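# Balance the bar level on the stand's ridge

## Task

Set the bar across the ridge at the top of the stand so that it sits very level, stays balanced there on its own, and remains that way; it does not count if the robot is still holding it in place at the end.

## Robot and tools

Robot: two FANUC CRX arms, each with a Robotiq 140 mm two-finger gripper, named left_arm and right_arm. The names are labels only, not image sides. Bases in the scene frame: left_arm at (+0.055, +0.424, 0), right_arm at (-0.058, -0.313, 0), both nearly unrotated. Scene frame: origin on the table top between the arms, +z up, +x out across the table, left_arm on the +y side. Distances are in metres, quaternions are written w first (qw, qx, qy, qz).

Gripper frame: fingers point along the gripper's +z, and they open and close along its y. end_effector_position is the point between the pads when they are shut; the closed fingertips extend about 33 mm past it (about 9 mm when fully open). Closing pushes the tips roughly 24 mm further out, so keep clearance above surfaces.

The row (used by both motion tools): always 20 numbers, one list covering both arms. First left_arm: x, y, z, qw, qx, qy, qz, then left_gripper position, force_limit, speed. Then the same ten for right_arm and right_gripper. x, y, z and the quaternion are an absolute target pose for that gripper in the scene frame, not an offset. The three gripper numbers each range -1 to 1. position: +1 fully open (140 mm), about -0.8 pads touching, -1 closes until blocked. force_limit: roughly 14 N at -1, 60 N at 0, 107 N at +1. speed: roughly 30, 140 and 250 mm/s at -1, 0, +1. A 0 in these slots is a real command, so to leave a gripper unchanged repeat its last three numbers. To hold an arm still, resend its last reported pose and keep its quaternion identical in every row.

Tools:
- execute_actions {actions, pictures}: actions is an empty list (just look), one action {rows, steps} or one wait {steps}. An action runs up to 15 control steps of 1/30 s; each row lasts one step and the final row repeats. A wait alone allows up to 300 steps, counted from the previous result, thinking time included. A call is refused (nothing sent) if any target lies over 0.6 m from that arm's last reported position along any of its gripper axes.
- move {target, speed}: target is one 20-number row; each gripper travels a straight line to its pose, both arms finishing together in 0.5 to 10 s (cut off at 10 s). speed is path top speed in m/s, 0.002 to 0.5, default 0.25; turning is capped at twice that in rad/s. Finger numbers are sent at the start. Paths ignore obstacles and the other arm; grippers may lag, drift, or overshoot speed near full reach.
- wait {seconds}: 0 to 10, nothing new sent.
- zoom_image {camera, region}: camera is cam_high, cam_low, cam_left_wrist or cam_right_wrist; region [x0, y0, x1, y1] in image pixels from the top-left, at most 504 by 504.
- show_instructions: shows the reference images. read_manual: licence texts only.
- finished_scene {scene}: ends the current scene (give its number) and grades it; irreversible. Replying without any tool call also ends things.

Control details: each step the commanded pose is clipped to within 70 mm and 16 degrees of the measured pose, then damped IK drives the joints, favouring position over orientation. After an action ends an arm continues only to its last clipped pose, so large moves need follow-up commands; check the reported pose. Elbows never fully straighten.

Results: the state line lists each gripper's position and quaternion (long reach adds error). object_status: 0 moving, 1 blocked while opening, 2 blocked while closing (a grip), 3 at target or pads met. After closing with -1, confirm 2. position_measured is in counts, 3 open to 230 pads met. To squeeze harder while gripping, raise force_limit and nudge position by at least 0.01 (e.g. -1 to -0.98). HELD marks steps not sent; "pose unreachable" means the clearance check altered or blocked that arm. A "Hand target" line shows where the controller now aims. A move adds a "move:" line: done, off_target, moving, held or fault, plus limits (paced = pose clipped, held = some steps blocked, after which the arm may jump faster), and distance to pose.

Cameras: cam_high and cam_low are 672x504, the wrist cameras 504x504, returned in that order.

Hazards: arms are stiff; aiming even slightly past a firm contact can trigger a fault. Contact torque at a joint's load limit (145 N m for waist, shoulder, elbow; 36.4 for the three wrist joints, held weight included) or 150 N outside force stops that arm for 10 s. Long holding heats motors (MOTOR HOT warning, then an over-temperature brake stop). Approach slowly, do not let the arms collide or press each other, never drop, slam or knock anything off the table, and expect occasional small pushes on loose objects. Release the bar and move clear so it balances by itself before finishing.

Each tool is called after "Call:" by a JSON object that holds its "method" and its "body", one argument or row to a line.

Reference images:

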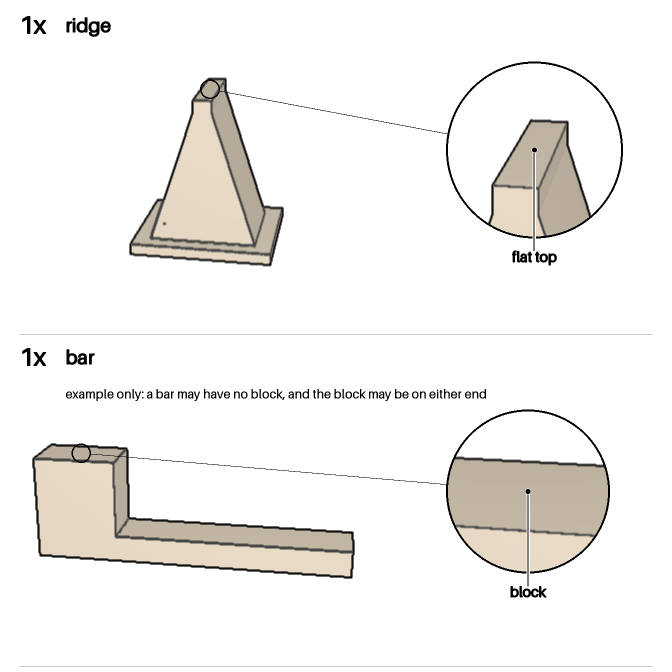

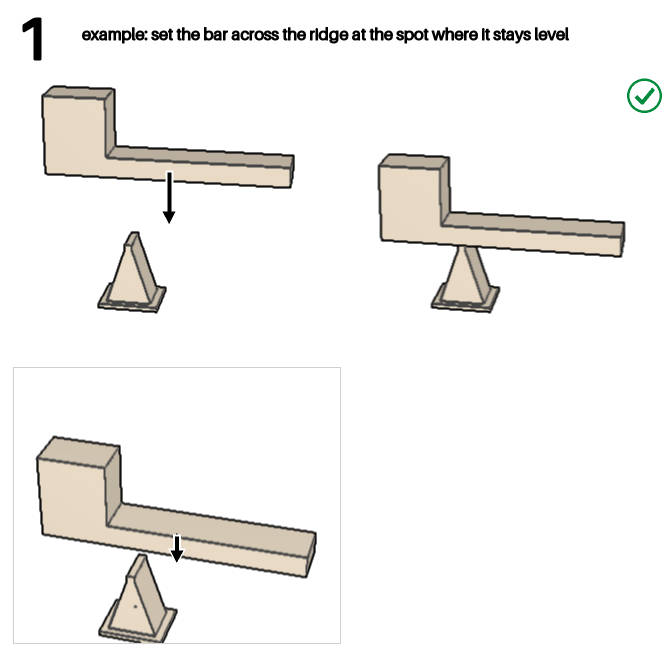

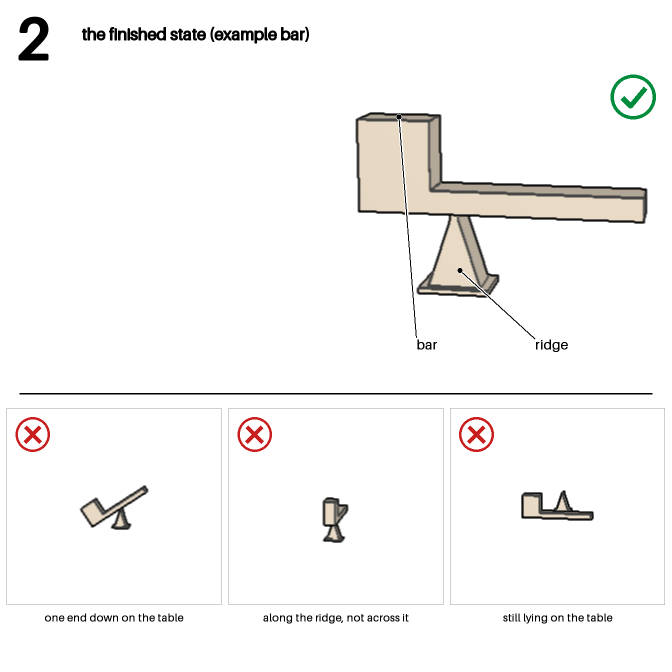

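## Session

Call:
{"method": "execute_actions", "body": {
  "actions": []
}}

Scene clock: 0.00 s of 4100.00 s.
left_arm: end_effector_position=(+0.5771, -0.2059, +0.2707) position_measured=3 object_status=3 end_effector_quat_wxyz=(-0.031, +0.883, -0.037, +0.467) | right_arm: end_effector_position=(+0.2704, -0.6691, +0.2370) position_measured=3 object_status=3 end_effector_quat_wxyz=(-0.090, -0.488, +0.868, +0.009)
Joint positions: left_arm=[-1.117  0.602  0.716 -0.898 -1.282  2.681] | right_arm=[-0.465  0.153  0.106  0.137 -1.642 -0.094]
Joint velocities: left_arm=[-0.    -0.    -0.     0.001  0.     0.001] | right_arm=[ 0.002 -0.     0.     0.    -0.     0.   ]
Hand target (left_arm): +0.577, -0.206, +0.271; -0.031, +0.883, -0.037, +0.467
Hand target (right_arm): +0.270, -0.669, +0.237; -0.090, -0.488, +0.868, +0.009

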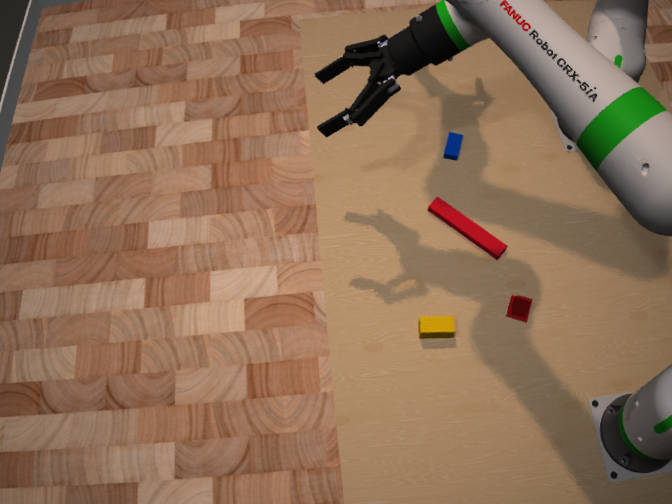

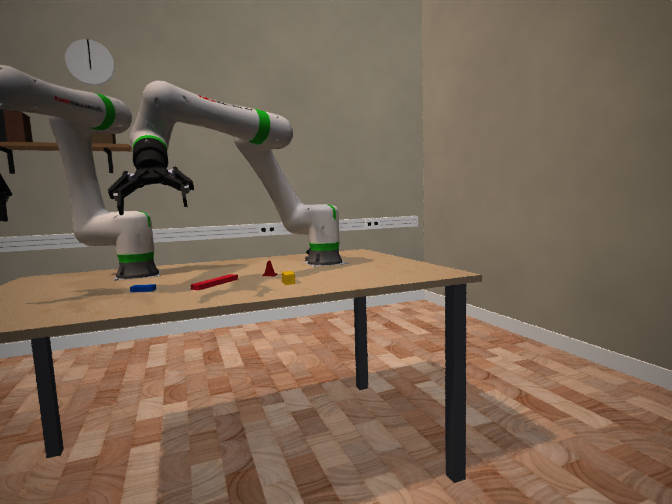

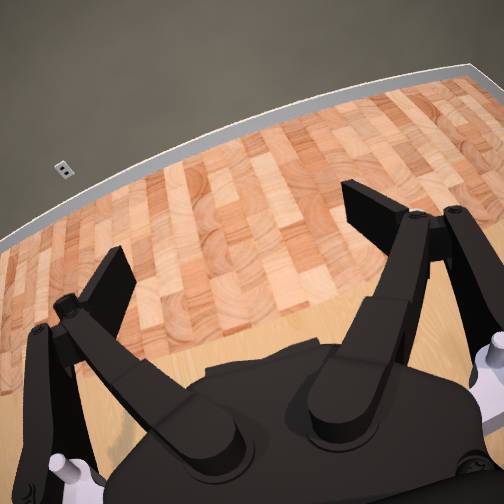

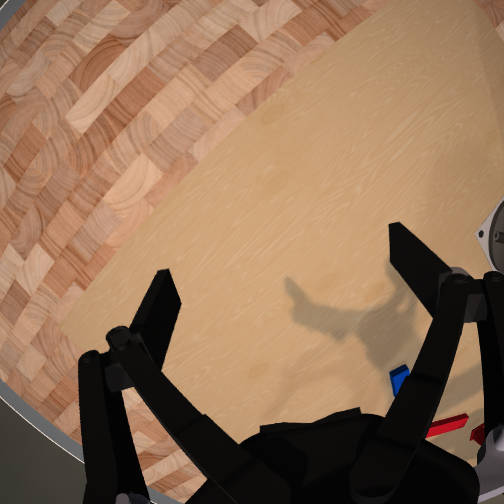

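Call:
{"method": "zoom_image", "body": {
  "camera": "cam_high",
  "region": [400,100,672,500]
}}

Call:
{"method": "zoom_image", "body": {
  "camera": "cam_low",
  "region": [110,240,350,310]
}}

Call:
{"method": "move", "body": {
  "target": [0.40,0.0,0.25,0,1,0,0,1,0,0,0.2704,-0.6691,0.237,-0.09,-0.488,0.868,0.009,1,0,0]
}}

Region (400, 100, 672, 500) of cam_high's 672x504 image, scaled by 1.260, with more detail than that image has; it fills the left 343 columns of this view, and the rest is white.

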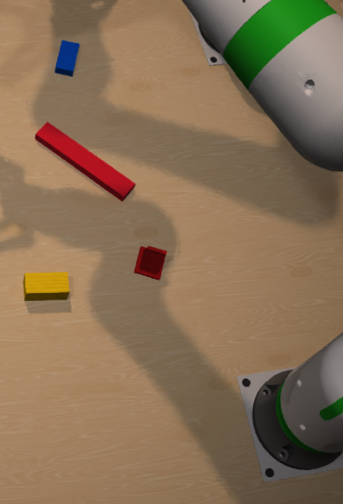

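Region (110, 240, 350, 310) of cam_low's 672x504 image, scaled by 2.100, with more detail than that image has; it fills the top 147 rows of this view, and the rest is white.

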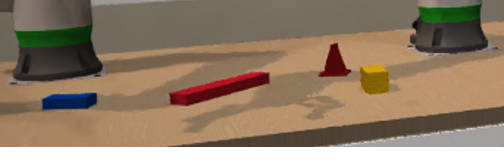

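Scene clock: 5.67 s of 4100.00 s.
left_arm: end_effector_position=(+0.3999, +0.0001, +0.2490) position_measured=3 object_status=3 end_effector_quat_wxyz=(-0.001, +1.000, -0.001, -0.000) | right_arm: end_effector_position=(+0.2704, -0.6691, +0.2370) position_measured=3 object_status=3 end_effector_quat_wxyz=(-0.090, -0.488, +0.868, +0.009)
Joint positions: left_arm=[-0.657  0.25   0.304 -0.001 -1.626  2.217] | right_arm=[-0.464  0.152  0.105  0.138 -1.641 -0.093]
Joint velocities: left_arm=[ 0.002 -0.001 -0.002  0.002 -0.001 -0.001] | right_arm=[ 0.     0.001  0.    -0.    -0.     0.001]
Hand target (left_arm): +0.400, +0.000, +0.249; -0.001, +1.000, -0.001, -0.000
Hand target (right_arm): +0.270, -0.669, +0.237; -0.090, -0.488, +0.868, +0.009
Off the commanded pose (left_arm): 0.001 m, 0 deg.
Off the commanded pose (right_arm): 0.000 m, 0 deg.
After step 90, 0.30 s passed at rest.
move: done

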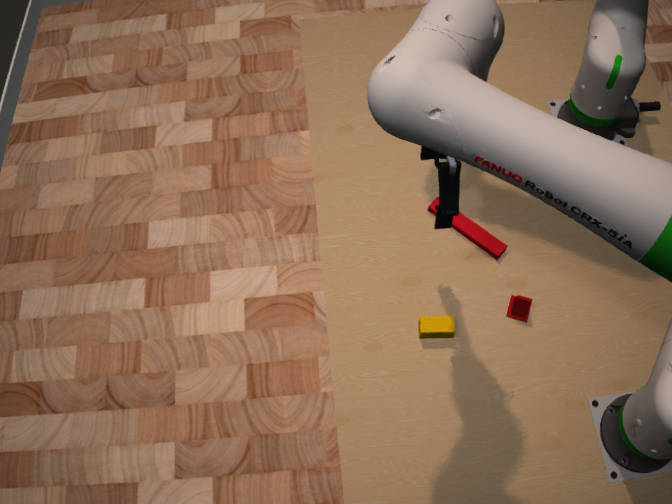

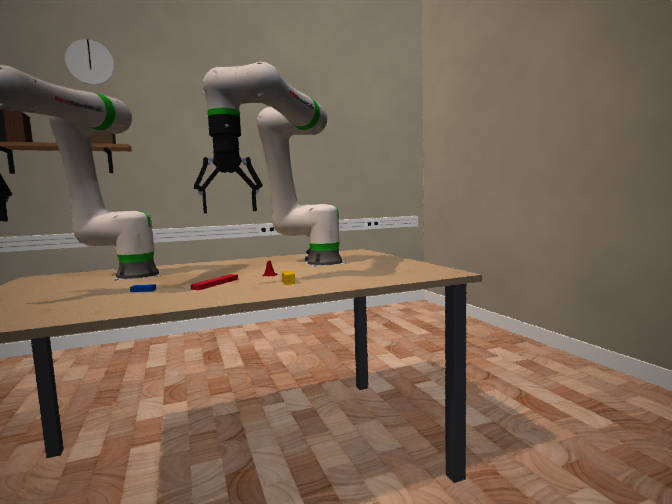

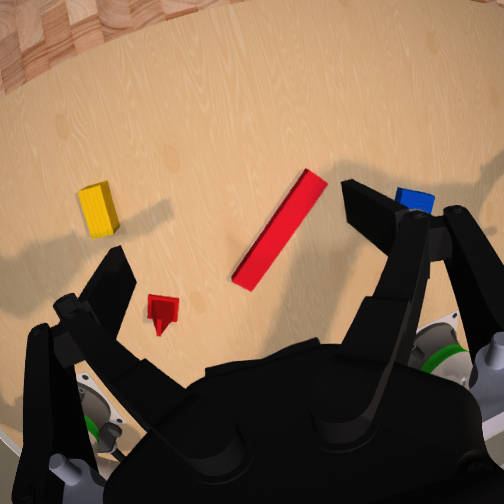

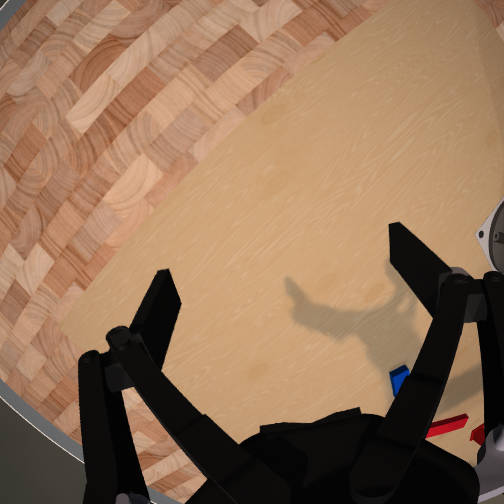

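Call:
{"method": "move", "body": {
  "target": [0.34,-0.08,0.10,0,0.914,-0.407,0,1,0,0,0.2704,-0.6691,0.237,-0.09,-0.488,0.868,0.009,1,0,0]
}}

Scene clock: 15.03 s of 4100.00 s.
left_arm: end_effector_position=(+0.3403, -0.0802, +0.1001) position_measured=3 object_status=3 end_effector_quat_wxyz=(+0.000, +0.913, -0.407, +0.000) | right_arm: end_effector_position=(+0.2704, -0.6691, +0.2370) position_measured=3 object_status=3 end_effector_quat_wxyz=(-0.090, -0.488, +0.868, +0.009)
Joint positions: left_arm=[-0.838  0.37   0.11   0.    -1.31   1.562] | right_arm=[-0.464  0.152  0.105  0.138 -1.641 -0.093]
Joint velocities: left_arm=[-0.     0.    -0.001  0.001  0.001 -0.003] | right_arm=[ 0.001  0.    -0.     0.     0.    -0.001]
Hand target (left_arm): +0.340, -0.080, +0.100; +0.000, +0.913, -0.407, +0.000
Hand target (right_arm): +0.270, -0.669, +0.237; -0.090, -0.488, +0.868, +0.009
Off the commanded pose (left_arm): 0.000 m, 0 deg.
Off the commanded pose (right_arm): 0.000 m, 0 deg.
After step 90, 4.27 s passed at rest.
move: done

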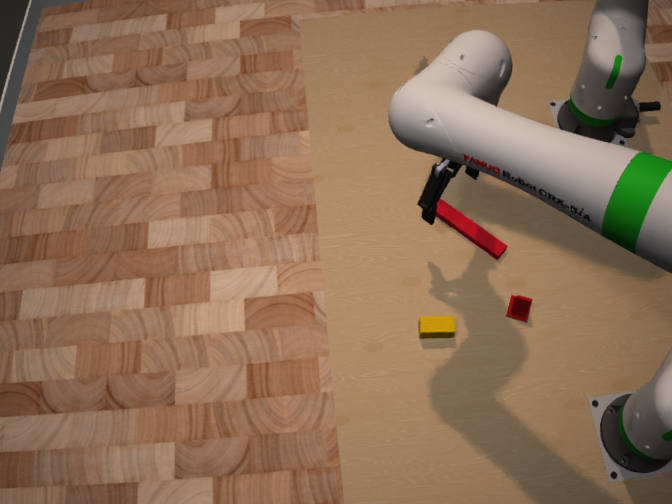

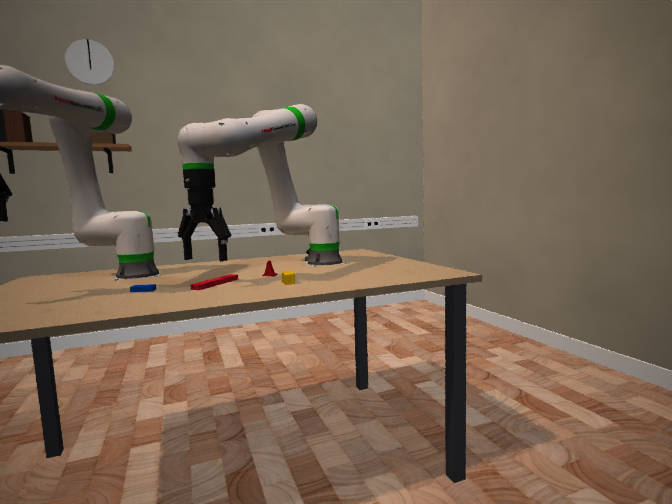

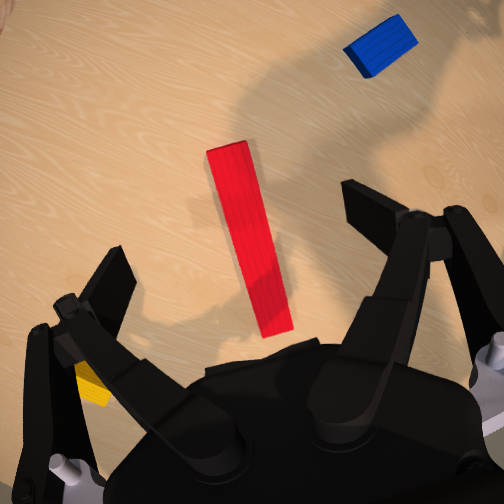

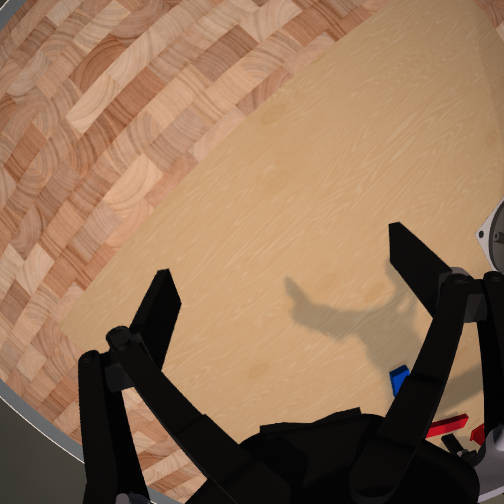

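Call:
{"method": "move", "body": {
  "target": [0.298,-0.033,0.045,0,0.914,-0.407,0,0.2,0,0,0.2704,-0.6691,0.237,-0.09,-0.488,0.868,0.009,1,0,0]
}}

Scene clock: 18.57 s of 4100.00 s.
left_arm: end_effector_position=(+0.2982, -0.0331, +0.0448) position_measured=104 object_status=3 end_effector_quat_wxyz=(-0.000, +0.913, -0.407, -0.000) | right_arm: end_effector_position=(+0.2704, -0.6691, +0.2370) position_measured=3 object_status=3 end_effector_quat_wxyz=(-0.090, -0.488, +0.868, +0.009)
Joint positions: left_arm=[-0.836  0.27  -0.159 -0.    -1.142  1.561] | right_arm=[-0.464  0.152  0.105  0.138 -1.641 -0.093]
Joint velocities: left_arm=[ 0.001 -0.001 -0.003  0.002  0.002 -0.003] | right_arm=[ 0.001 -0.001  0.    -0.     0.     0.   ]
Hand target (left_arm): +0.298, -0.033, +0.045; +0.000, +0.913, -0.407, -0.000
Hand target (right_arm): +0.270, -0.669, +0.237; -0.090, -0.488, +0.868, +0.009
Off the commanded pose (left_arm): 0.000 m, 0 deg.
Off the commanded pose (right_arm): 0.000 m, 0 deg.
move: done

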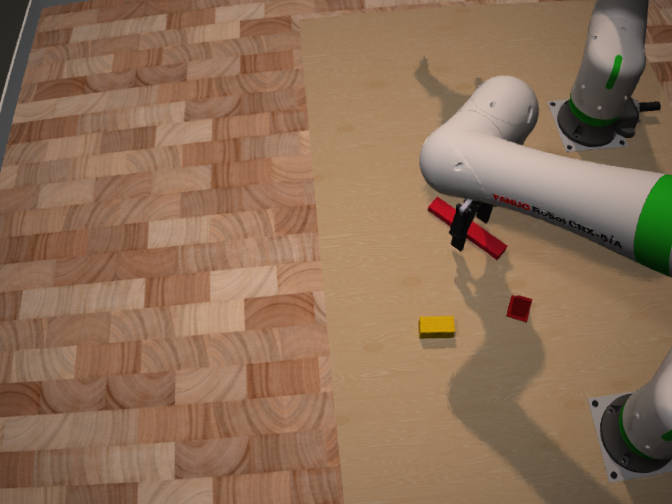

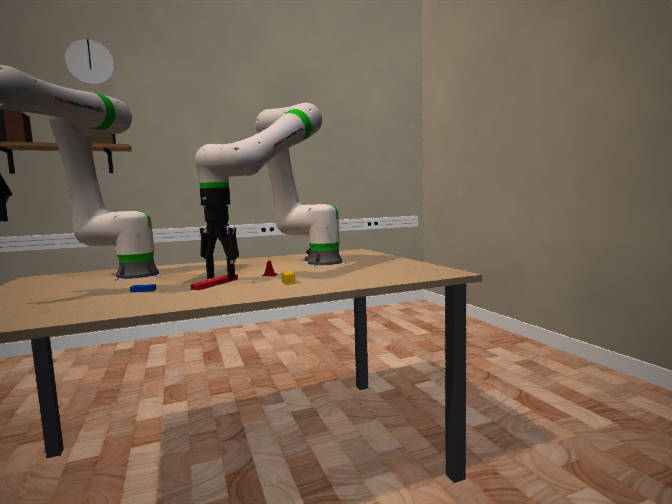

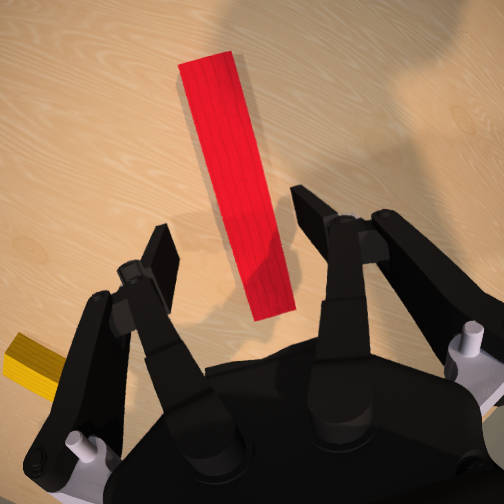

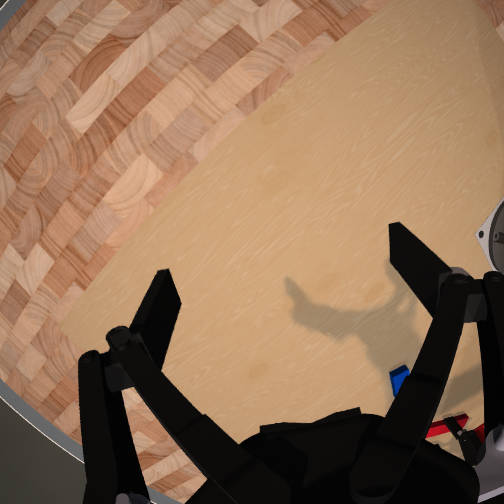

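Call:
{"method": "move", "body": {
  "target": [0.296,-0.035,0.038,0,0.914,-0.407,0,-1,-0.3,-0.3,0.2704,-0.6691,0.237,-0.09,-0.488,0.868,0.009,1,0,0]
}}

Call:
{"method": "zoom_image", "body": {
  "camera": "cam_high",
  "region": [420,180,560,340]
}}

Call:
{"method": "zoom_image", "body": {
  "camera": "cam_low",
  "region": [180,240,300,300]
}}

Scene clock: 22.70 s of 4100.00 s.
left_arm: end_effector_position=(+0.2961, -0.0351, +0.0383) position_measured=184 object_status=2 end_effector_quat_wxyz=(+0.000, +0.914, -0.407, +0.000) | right_arm: end_effector_position=(+0.2704, -0.6691, +0.2370) position_measured=3 object_status=3 end_effector_quat_wxyz=(-0.090, -0.488, +0.868, +0.009)
Joint positions: left_arm=[-0.842  0.278 -0.165  0.    -1.127  1.567] | right_arm=[-0.464  0.152  0.105  0.138 -1.641 -0.093]
Joint velocities: left_arm=[-0.001  0.003 -0.001 -0.     0.002  0.001] | right_arm=[-0.001 -0.    -0.    -0.    -0.001  0.001]
Hand target (left_arm): +0.296, -0.035, +0.038; +0.000, +0.914, -0.407, +0.000
Hand target (right_arm): +0.270, -0.669, +0.237; -0.090, -0.488, +0.868, +0.009
Off the commanded pose (left_arm): 0.000 m, 0 deg.
Off the commanded pose (right_arm): 0.000 m, 0 deg.
After step 90, 0.43 s passed at rest.
move: done

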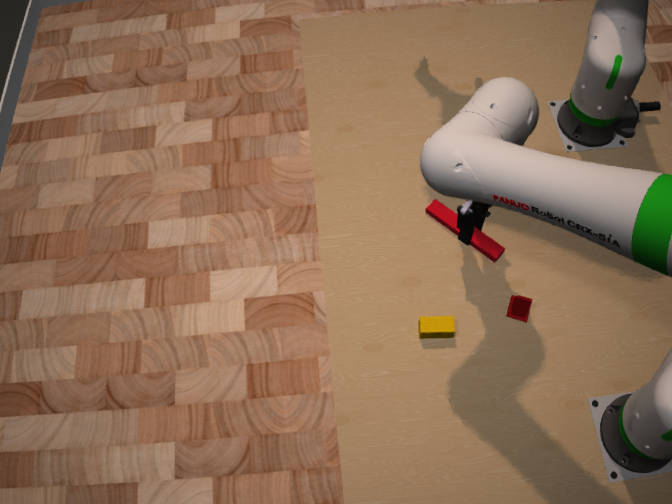

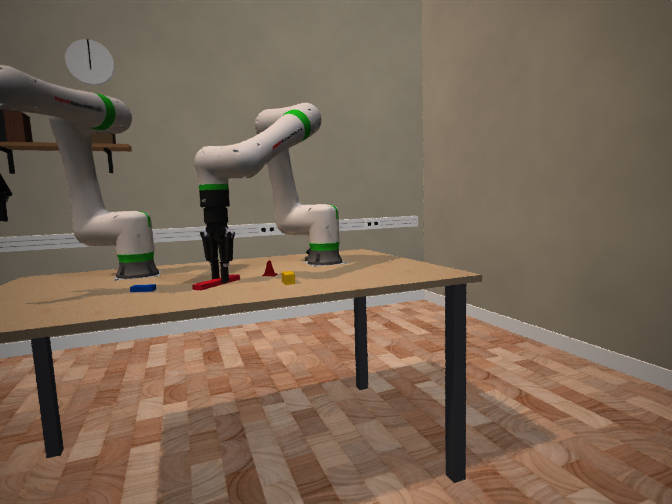

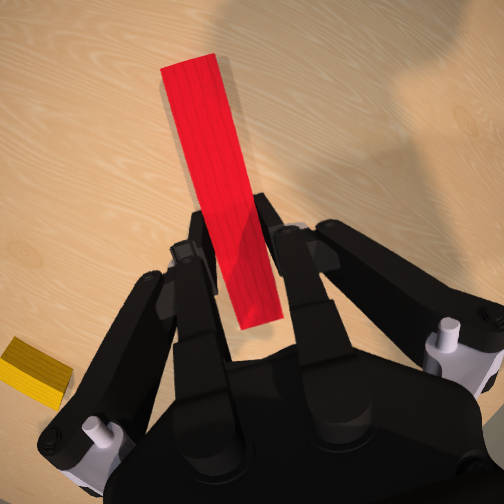

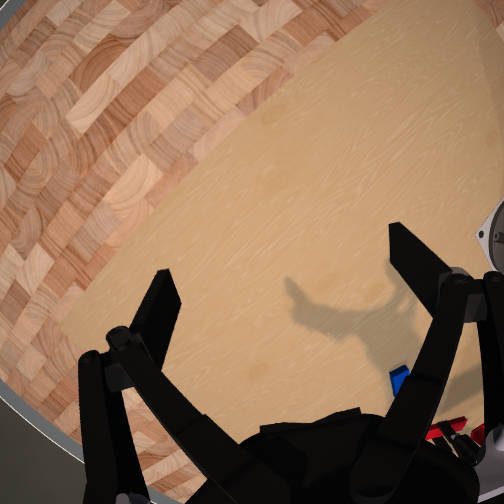

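Region (420, 180, 560, 340) of cam_high's 672x504 image, scaled by 3.150, with more detail than that image has; it fills the left 441 columns of this view, and the rest is white.

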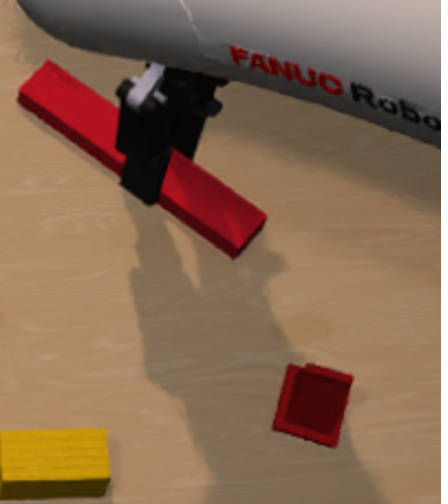

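Region (180, 240, 300, 300) of cam_low's 672x504 image, scaled by 4.200, with more detail than that image has.

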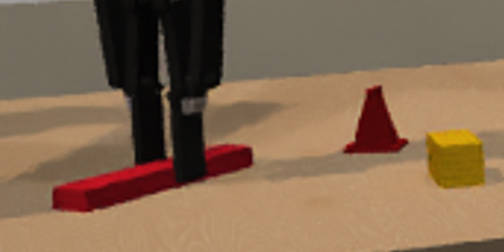

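Call:
{"method": "move", "body": {
  "target": [0.28,0.0,0.15,0,0.8,-0.6,0,-1,-0.3,-0.3,0.2704,-0.6691,0.237,-0.09,-0.488,0.868,0.009,1,0,0]
}}

Call:
{"method": "move", "body": {
  "target": [0.225,0.135,0.135,0,0.595,-0.804,0,-1,-0.3,-0.3,0.2704,-0.6691,0.237,-0.09,-0.488,0.868,0.009,1,0,0]
}}

Scene clock: 29.80 s of 4100.00 s.
left_arm: end_effector_position=(+0.2799, +0.0003, +0.1498) position_measured=184 object_status=2 end_effector_quat_wxyz=(-0.000, +0.800, -0.600, -0.000) | right_arm: end_effector_position=(+0.2704, -0.6691, +0.2370) position_measured=3 object_status=3 end_effector_quat_wxyz=(-0.090, -0.488, +0.868, +0.009)
Joint positions: left_arm=[-0.817  0.098 -0.105 -0.    -1.368  1.093] | right_arm=[-0.464  0.152  0.105  0.138 -1.641 -0.093]
Joint velocities: left_arm=[ 0.001 -0.001  0.001  0.001 -0.001 -0.004] | right_arm=[ 0.001  0.     0.     0.    -0.    -0.001]
Hand target (left_arm): +0.280, +0.000, +0.150; -0.000, +0.800, -0.600, -0.000
Hand target (right_arm): +0.270, -0.669, +0.237; -0.090, -0.488, +0.868, +0.009
Off the commanded pose (left_arm): 0.000 m, 0 deg.
Off the commanded pose (right_arm): 0.000 m, 0 deg.
After step 90, 2.80 s passed at rest.
move: done

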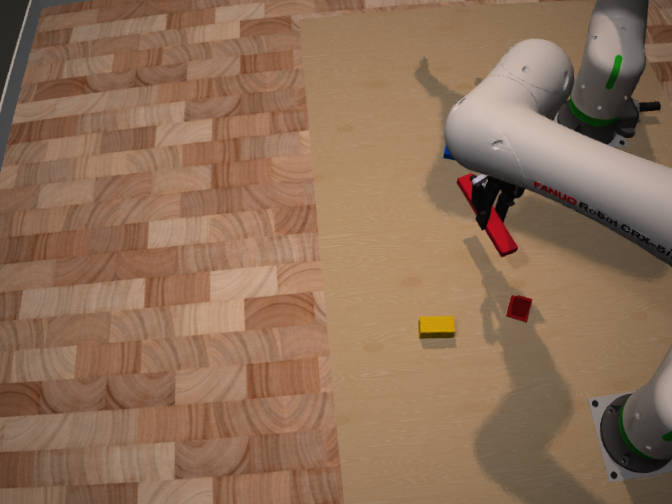

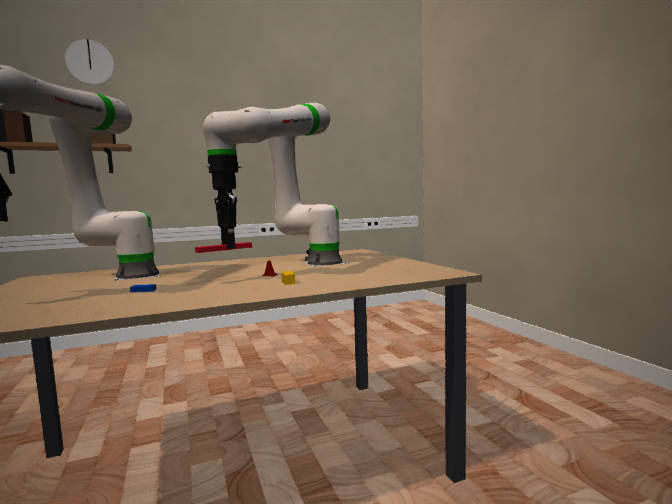

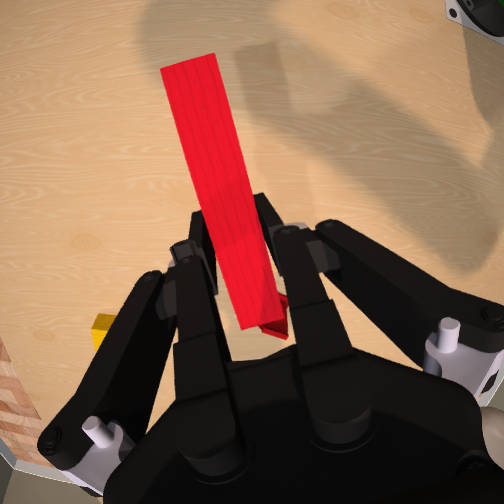

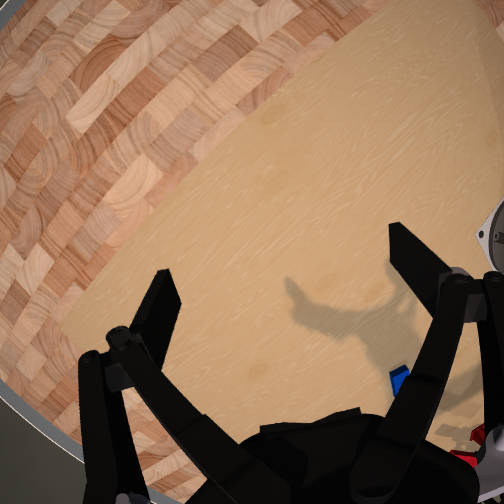

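Scene clock: 31.40 s of 4100.00 s.
left_arm: end_effector_position=(+0.2252, +0.1351, +0.1346) position_measured=184 object_status=2 end_effector_quat_wxyz=(+0.000, -0.595, +0.804, +0.000) | right_arm: end_effector_position=(+0.2704, -0.6691, +0.2370) position_measured=3 object_status=3 end_effector_quat_wxyz=(-0.090, -0.488, +0.868, +0.009)
Joint positions: left_arm=[-0.649 -0.277 -0.484 -0.    -1.365  0.344] | right_arm=[-0.464  0.152  0.105  0.138 -1.641 -0.093]
Joint velocities: left_arm=[ 0.003 -0.001 -0.002  0.002 -0.    -0.005] | right_arm=[ 0.     0.001  0.    -0.    -0.    -0.   ]
Hand target (left_arm): +0.225, +0.135, +0.135; +0.000, -0.595, +0.804, +0.000
Hand target (right_arm): +0.270, -0.669, +0.237; -0.090, -0.488, +0.868, +0.009
Off the commanded pose (left_arm): 0.000 m, 0 deg.
Off the commanded pose (right_arm): 0.000 m, 0 deg.
move: done

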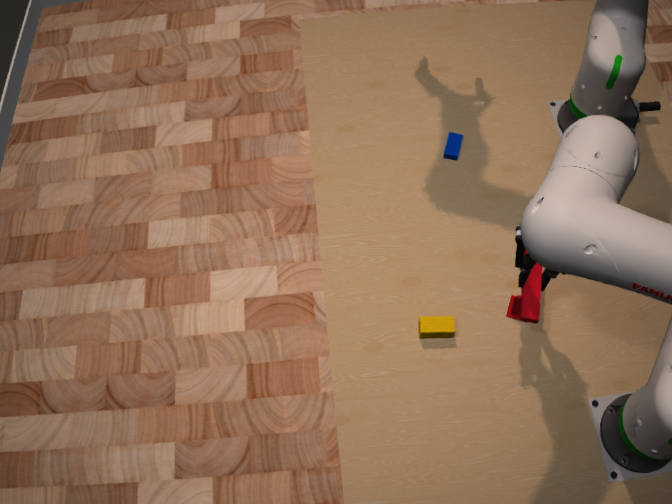

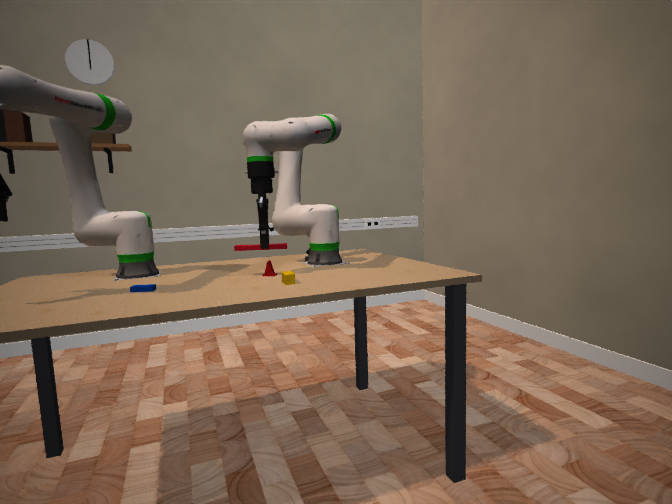

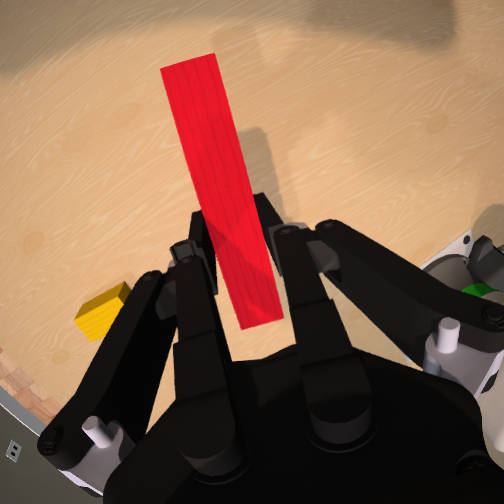

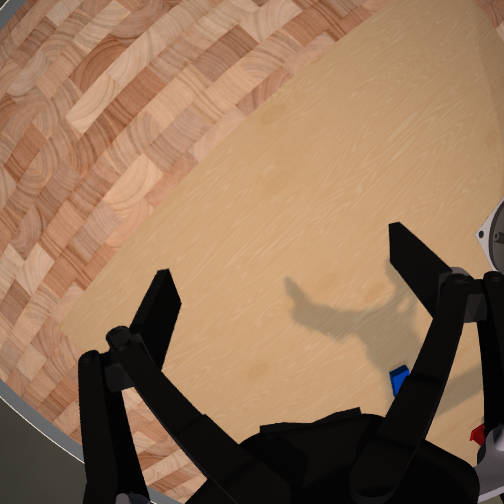

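Call:
{"method": "move", "body": {
  "target": [0.234,0.163,0.115,0,0.595,-0.804,0,-1,-0.3,-0.3,0.2704,-0.6691,0.237,-0.09,-0.488,0.868,0.009,1,0,0],
  "speed": 0.1
}}

Call:
{"method": "zoom_image", "body": {
  "camera": "cam_low",
  "region": [230,230,310,290]
}}

Call:
{"method": "zoom_image", "body": {
  "camera": "cam_high",
  "region": [480,250,600,370]
}}

Scene clock: 36.60 s of 4100.00 s.
left_arm: end_effector_position=(+0.2341, +0.1630, +0.1149) position_measured=184 object_status=2 end_effector_quat_wxyz=(+0.000, -0.595, +0.804, +0.000) | right_arm: end_effector_position=(+0.2704, -0.6691, +0.2370) position_measured=3 object_status=3 end_effector_quat_wxyz=(-0.090, -0.488, +0.868, +0.009)
Joint positions: left_arm=[-0.554 -0.322 -0.562 -0.    -1.33   0.25 ] | right_arm=[-0.464  0.152  0.105  0.138 -1.641 -0.093]
Joint velocities: left_arm=[ 0.002 -0.    -0.002  0.003  0.    -0.004] | right_arm=[-0.001 -0.    -0.    -0.     0.    -0.   ]
Hand target (left_arm): +0.234, +0.163, +0.115; +0.000, -0.595, +0.804, +0.000
Hand target (right_arm): +0.270, -0.669, +0.237; -0.090, -0.488, +0.868, +0.009
Off the commanded pose (left_arm): 0.000 m, 0 deg.
Off the commanded pose (right_arm): 0.000 m, 0 deg.
After step 90, 1.40 s passed at rest.
move: done

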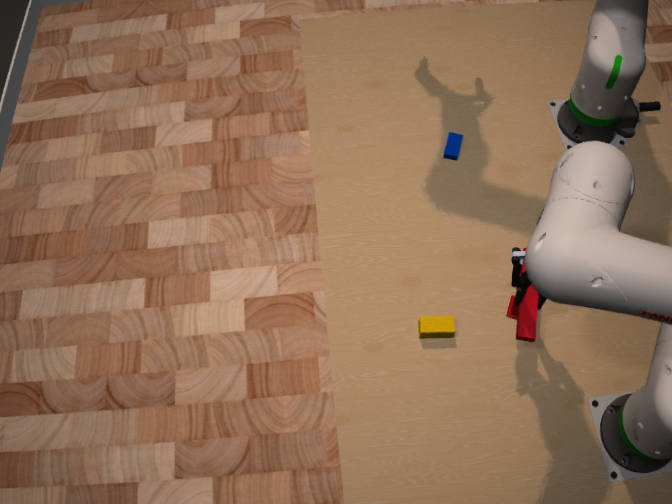

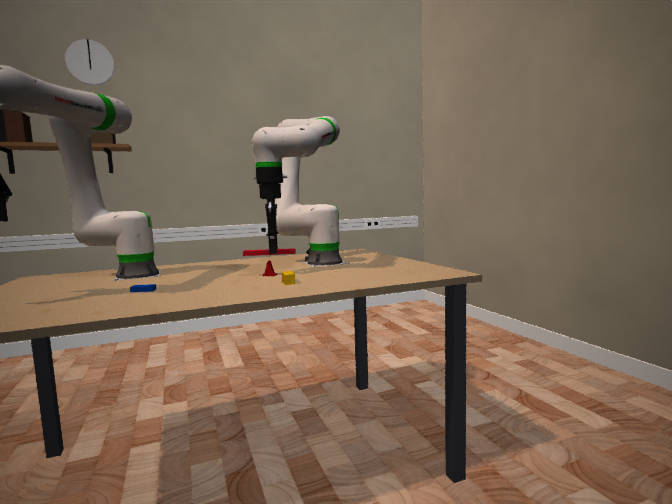

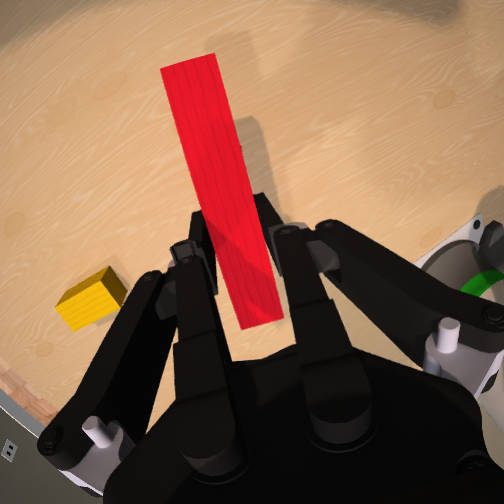

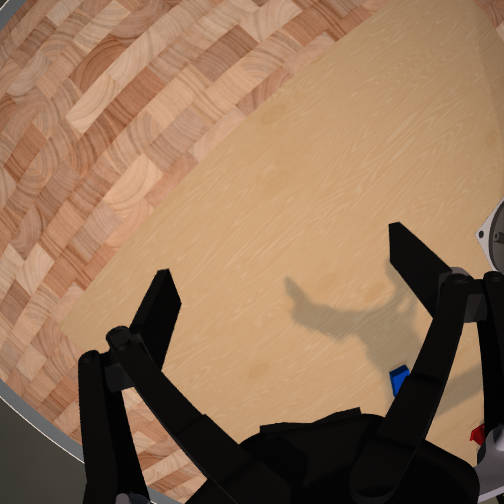

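Region (230, 230, 310, 290) of cam_low's 672x504 image, scaled by 6.300, with more detail than that image has; it fills the top 378 rows of this view, and the rest is white.

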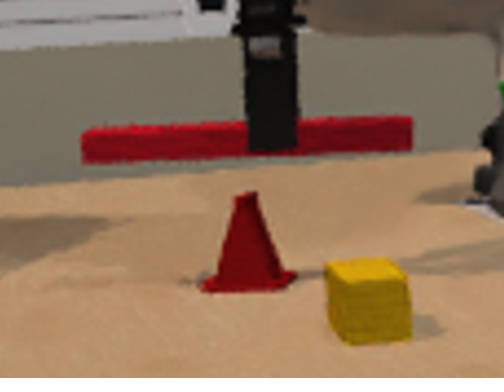

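Region (480, 250, 600, 370) of cam_high's 672x504 image, scaled by 4.200, with more detail than that image has.

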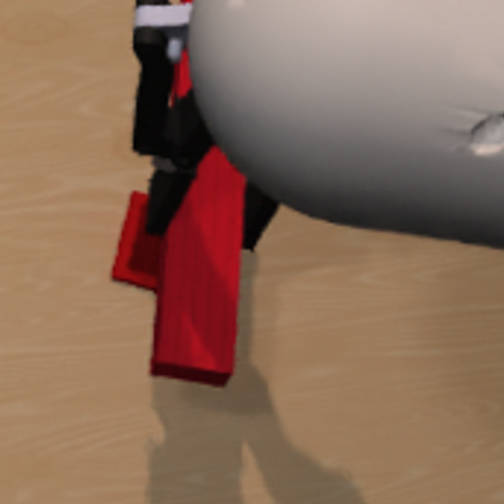

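Call:
{"method": "move", "body": {
  "target": [0.234,0.163,0.101,0,0.595,-0.804,0,-1,-0.3,-0.3,0.2704,-0.6691,0.237,-0.09,-0.488,0.868,0.009,1,0,0],
  "speed": 0.03
}}

Call:
{"method": "zoom_image", "body": {
  "camera": "cam_low",
  "region": [230,230,310,290]
}}

Call:
{"method": "zoom_image", "body": {
  "camera": "cam_high",
  "region": [480,250,600,370]
}}

Scene clock: 39.97 s of 4100.00 s.
left_arm: end_effector_position=(+0.2340, +0.1630, +0.1010) position_measured=184 object_status=2 end_effector_quat_wxyz=(-0.000, -0.595, +0.804, -0.000) | right_arm: end_effector_position=(+0.2704, -0.6691, +0.2370) position_measured=3 object_status=3 end_effector_quat_wxyz=(-0.090, -0.488, +0.868, +0.009)
Joint positions: left_arm=[-0.554 -0.312 -0.589  0.    -1.294  0.249] | right_arm=[-0.464  0.152  0.105  0.138 -1.641 -0.093]
Joint velocities: left_arm=[ 0.     0.001 -0.001  0.     0.002 -0.001] | right_arm=[ 0.001  0.001 -0.     0.    -0.    -0.001]
Hand target (left_arm): +0.234, +0.163, +0.101; -0.000, -0.595, +0.804, -0.000
Hand target (right_arm): +0.270, -0.669, +0.237; -0.090, -0.488, +0.868, +0.009
Off the commanded pose (left_arm): 0.000 m, 0 deg.
Off the commanded pose (right_arm): 0.000 m, 0 deg.
move: done

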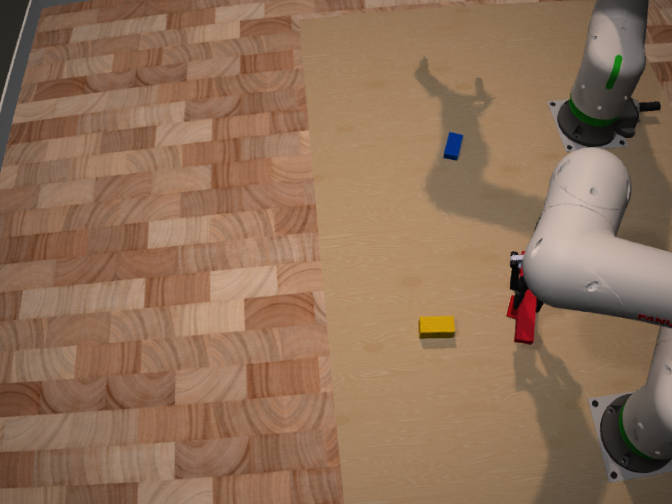

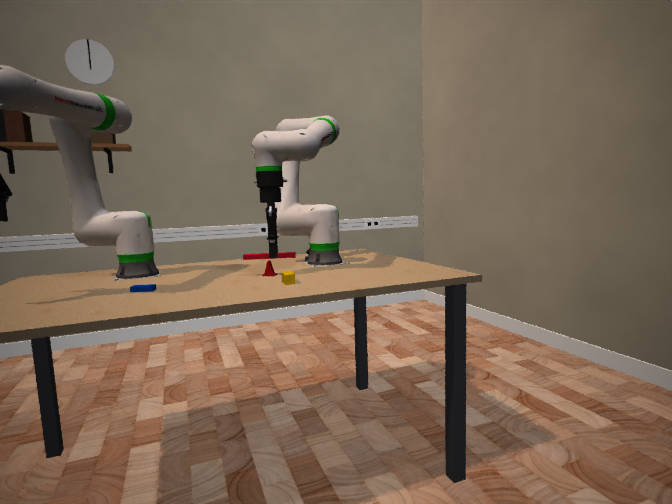

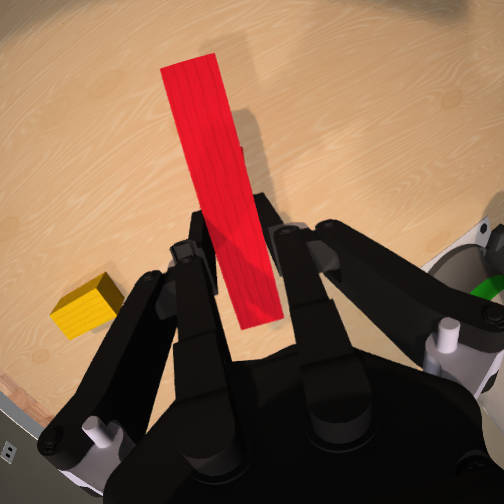

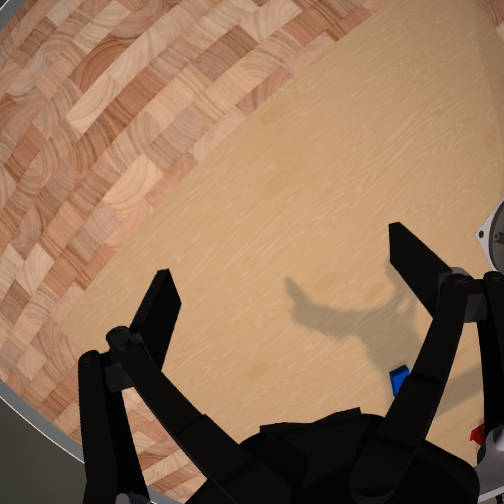

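Region (230, 230, 310, 290) of cam_low's 672x504 image, scaled by 6.300, with more detail than that image has; it fills the top 378 rows of this view, and the rest is white.

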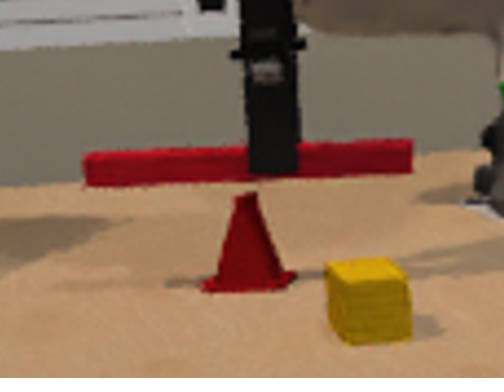

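Region (480, 250, 600, 370) of cam_high's 672x504 image, scaled by 4.200, with more detail than that image has.

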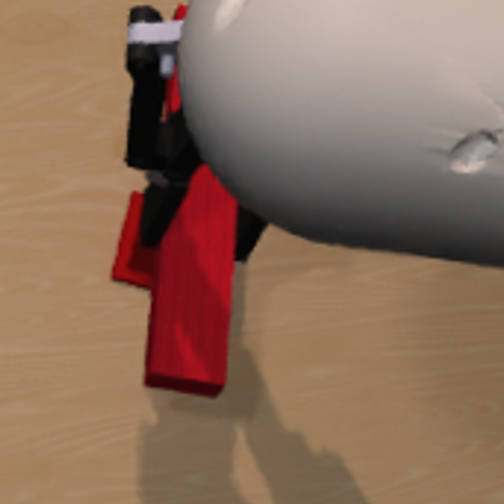

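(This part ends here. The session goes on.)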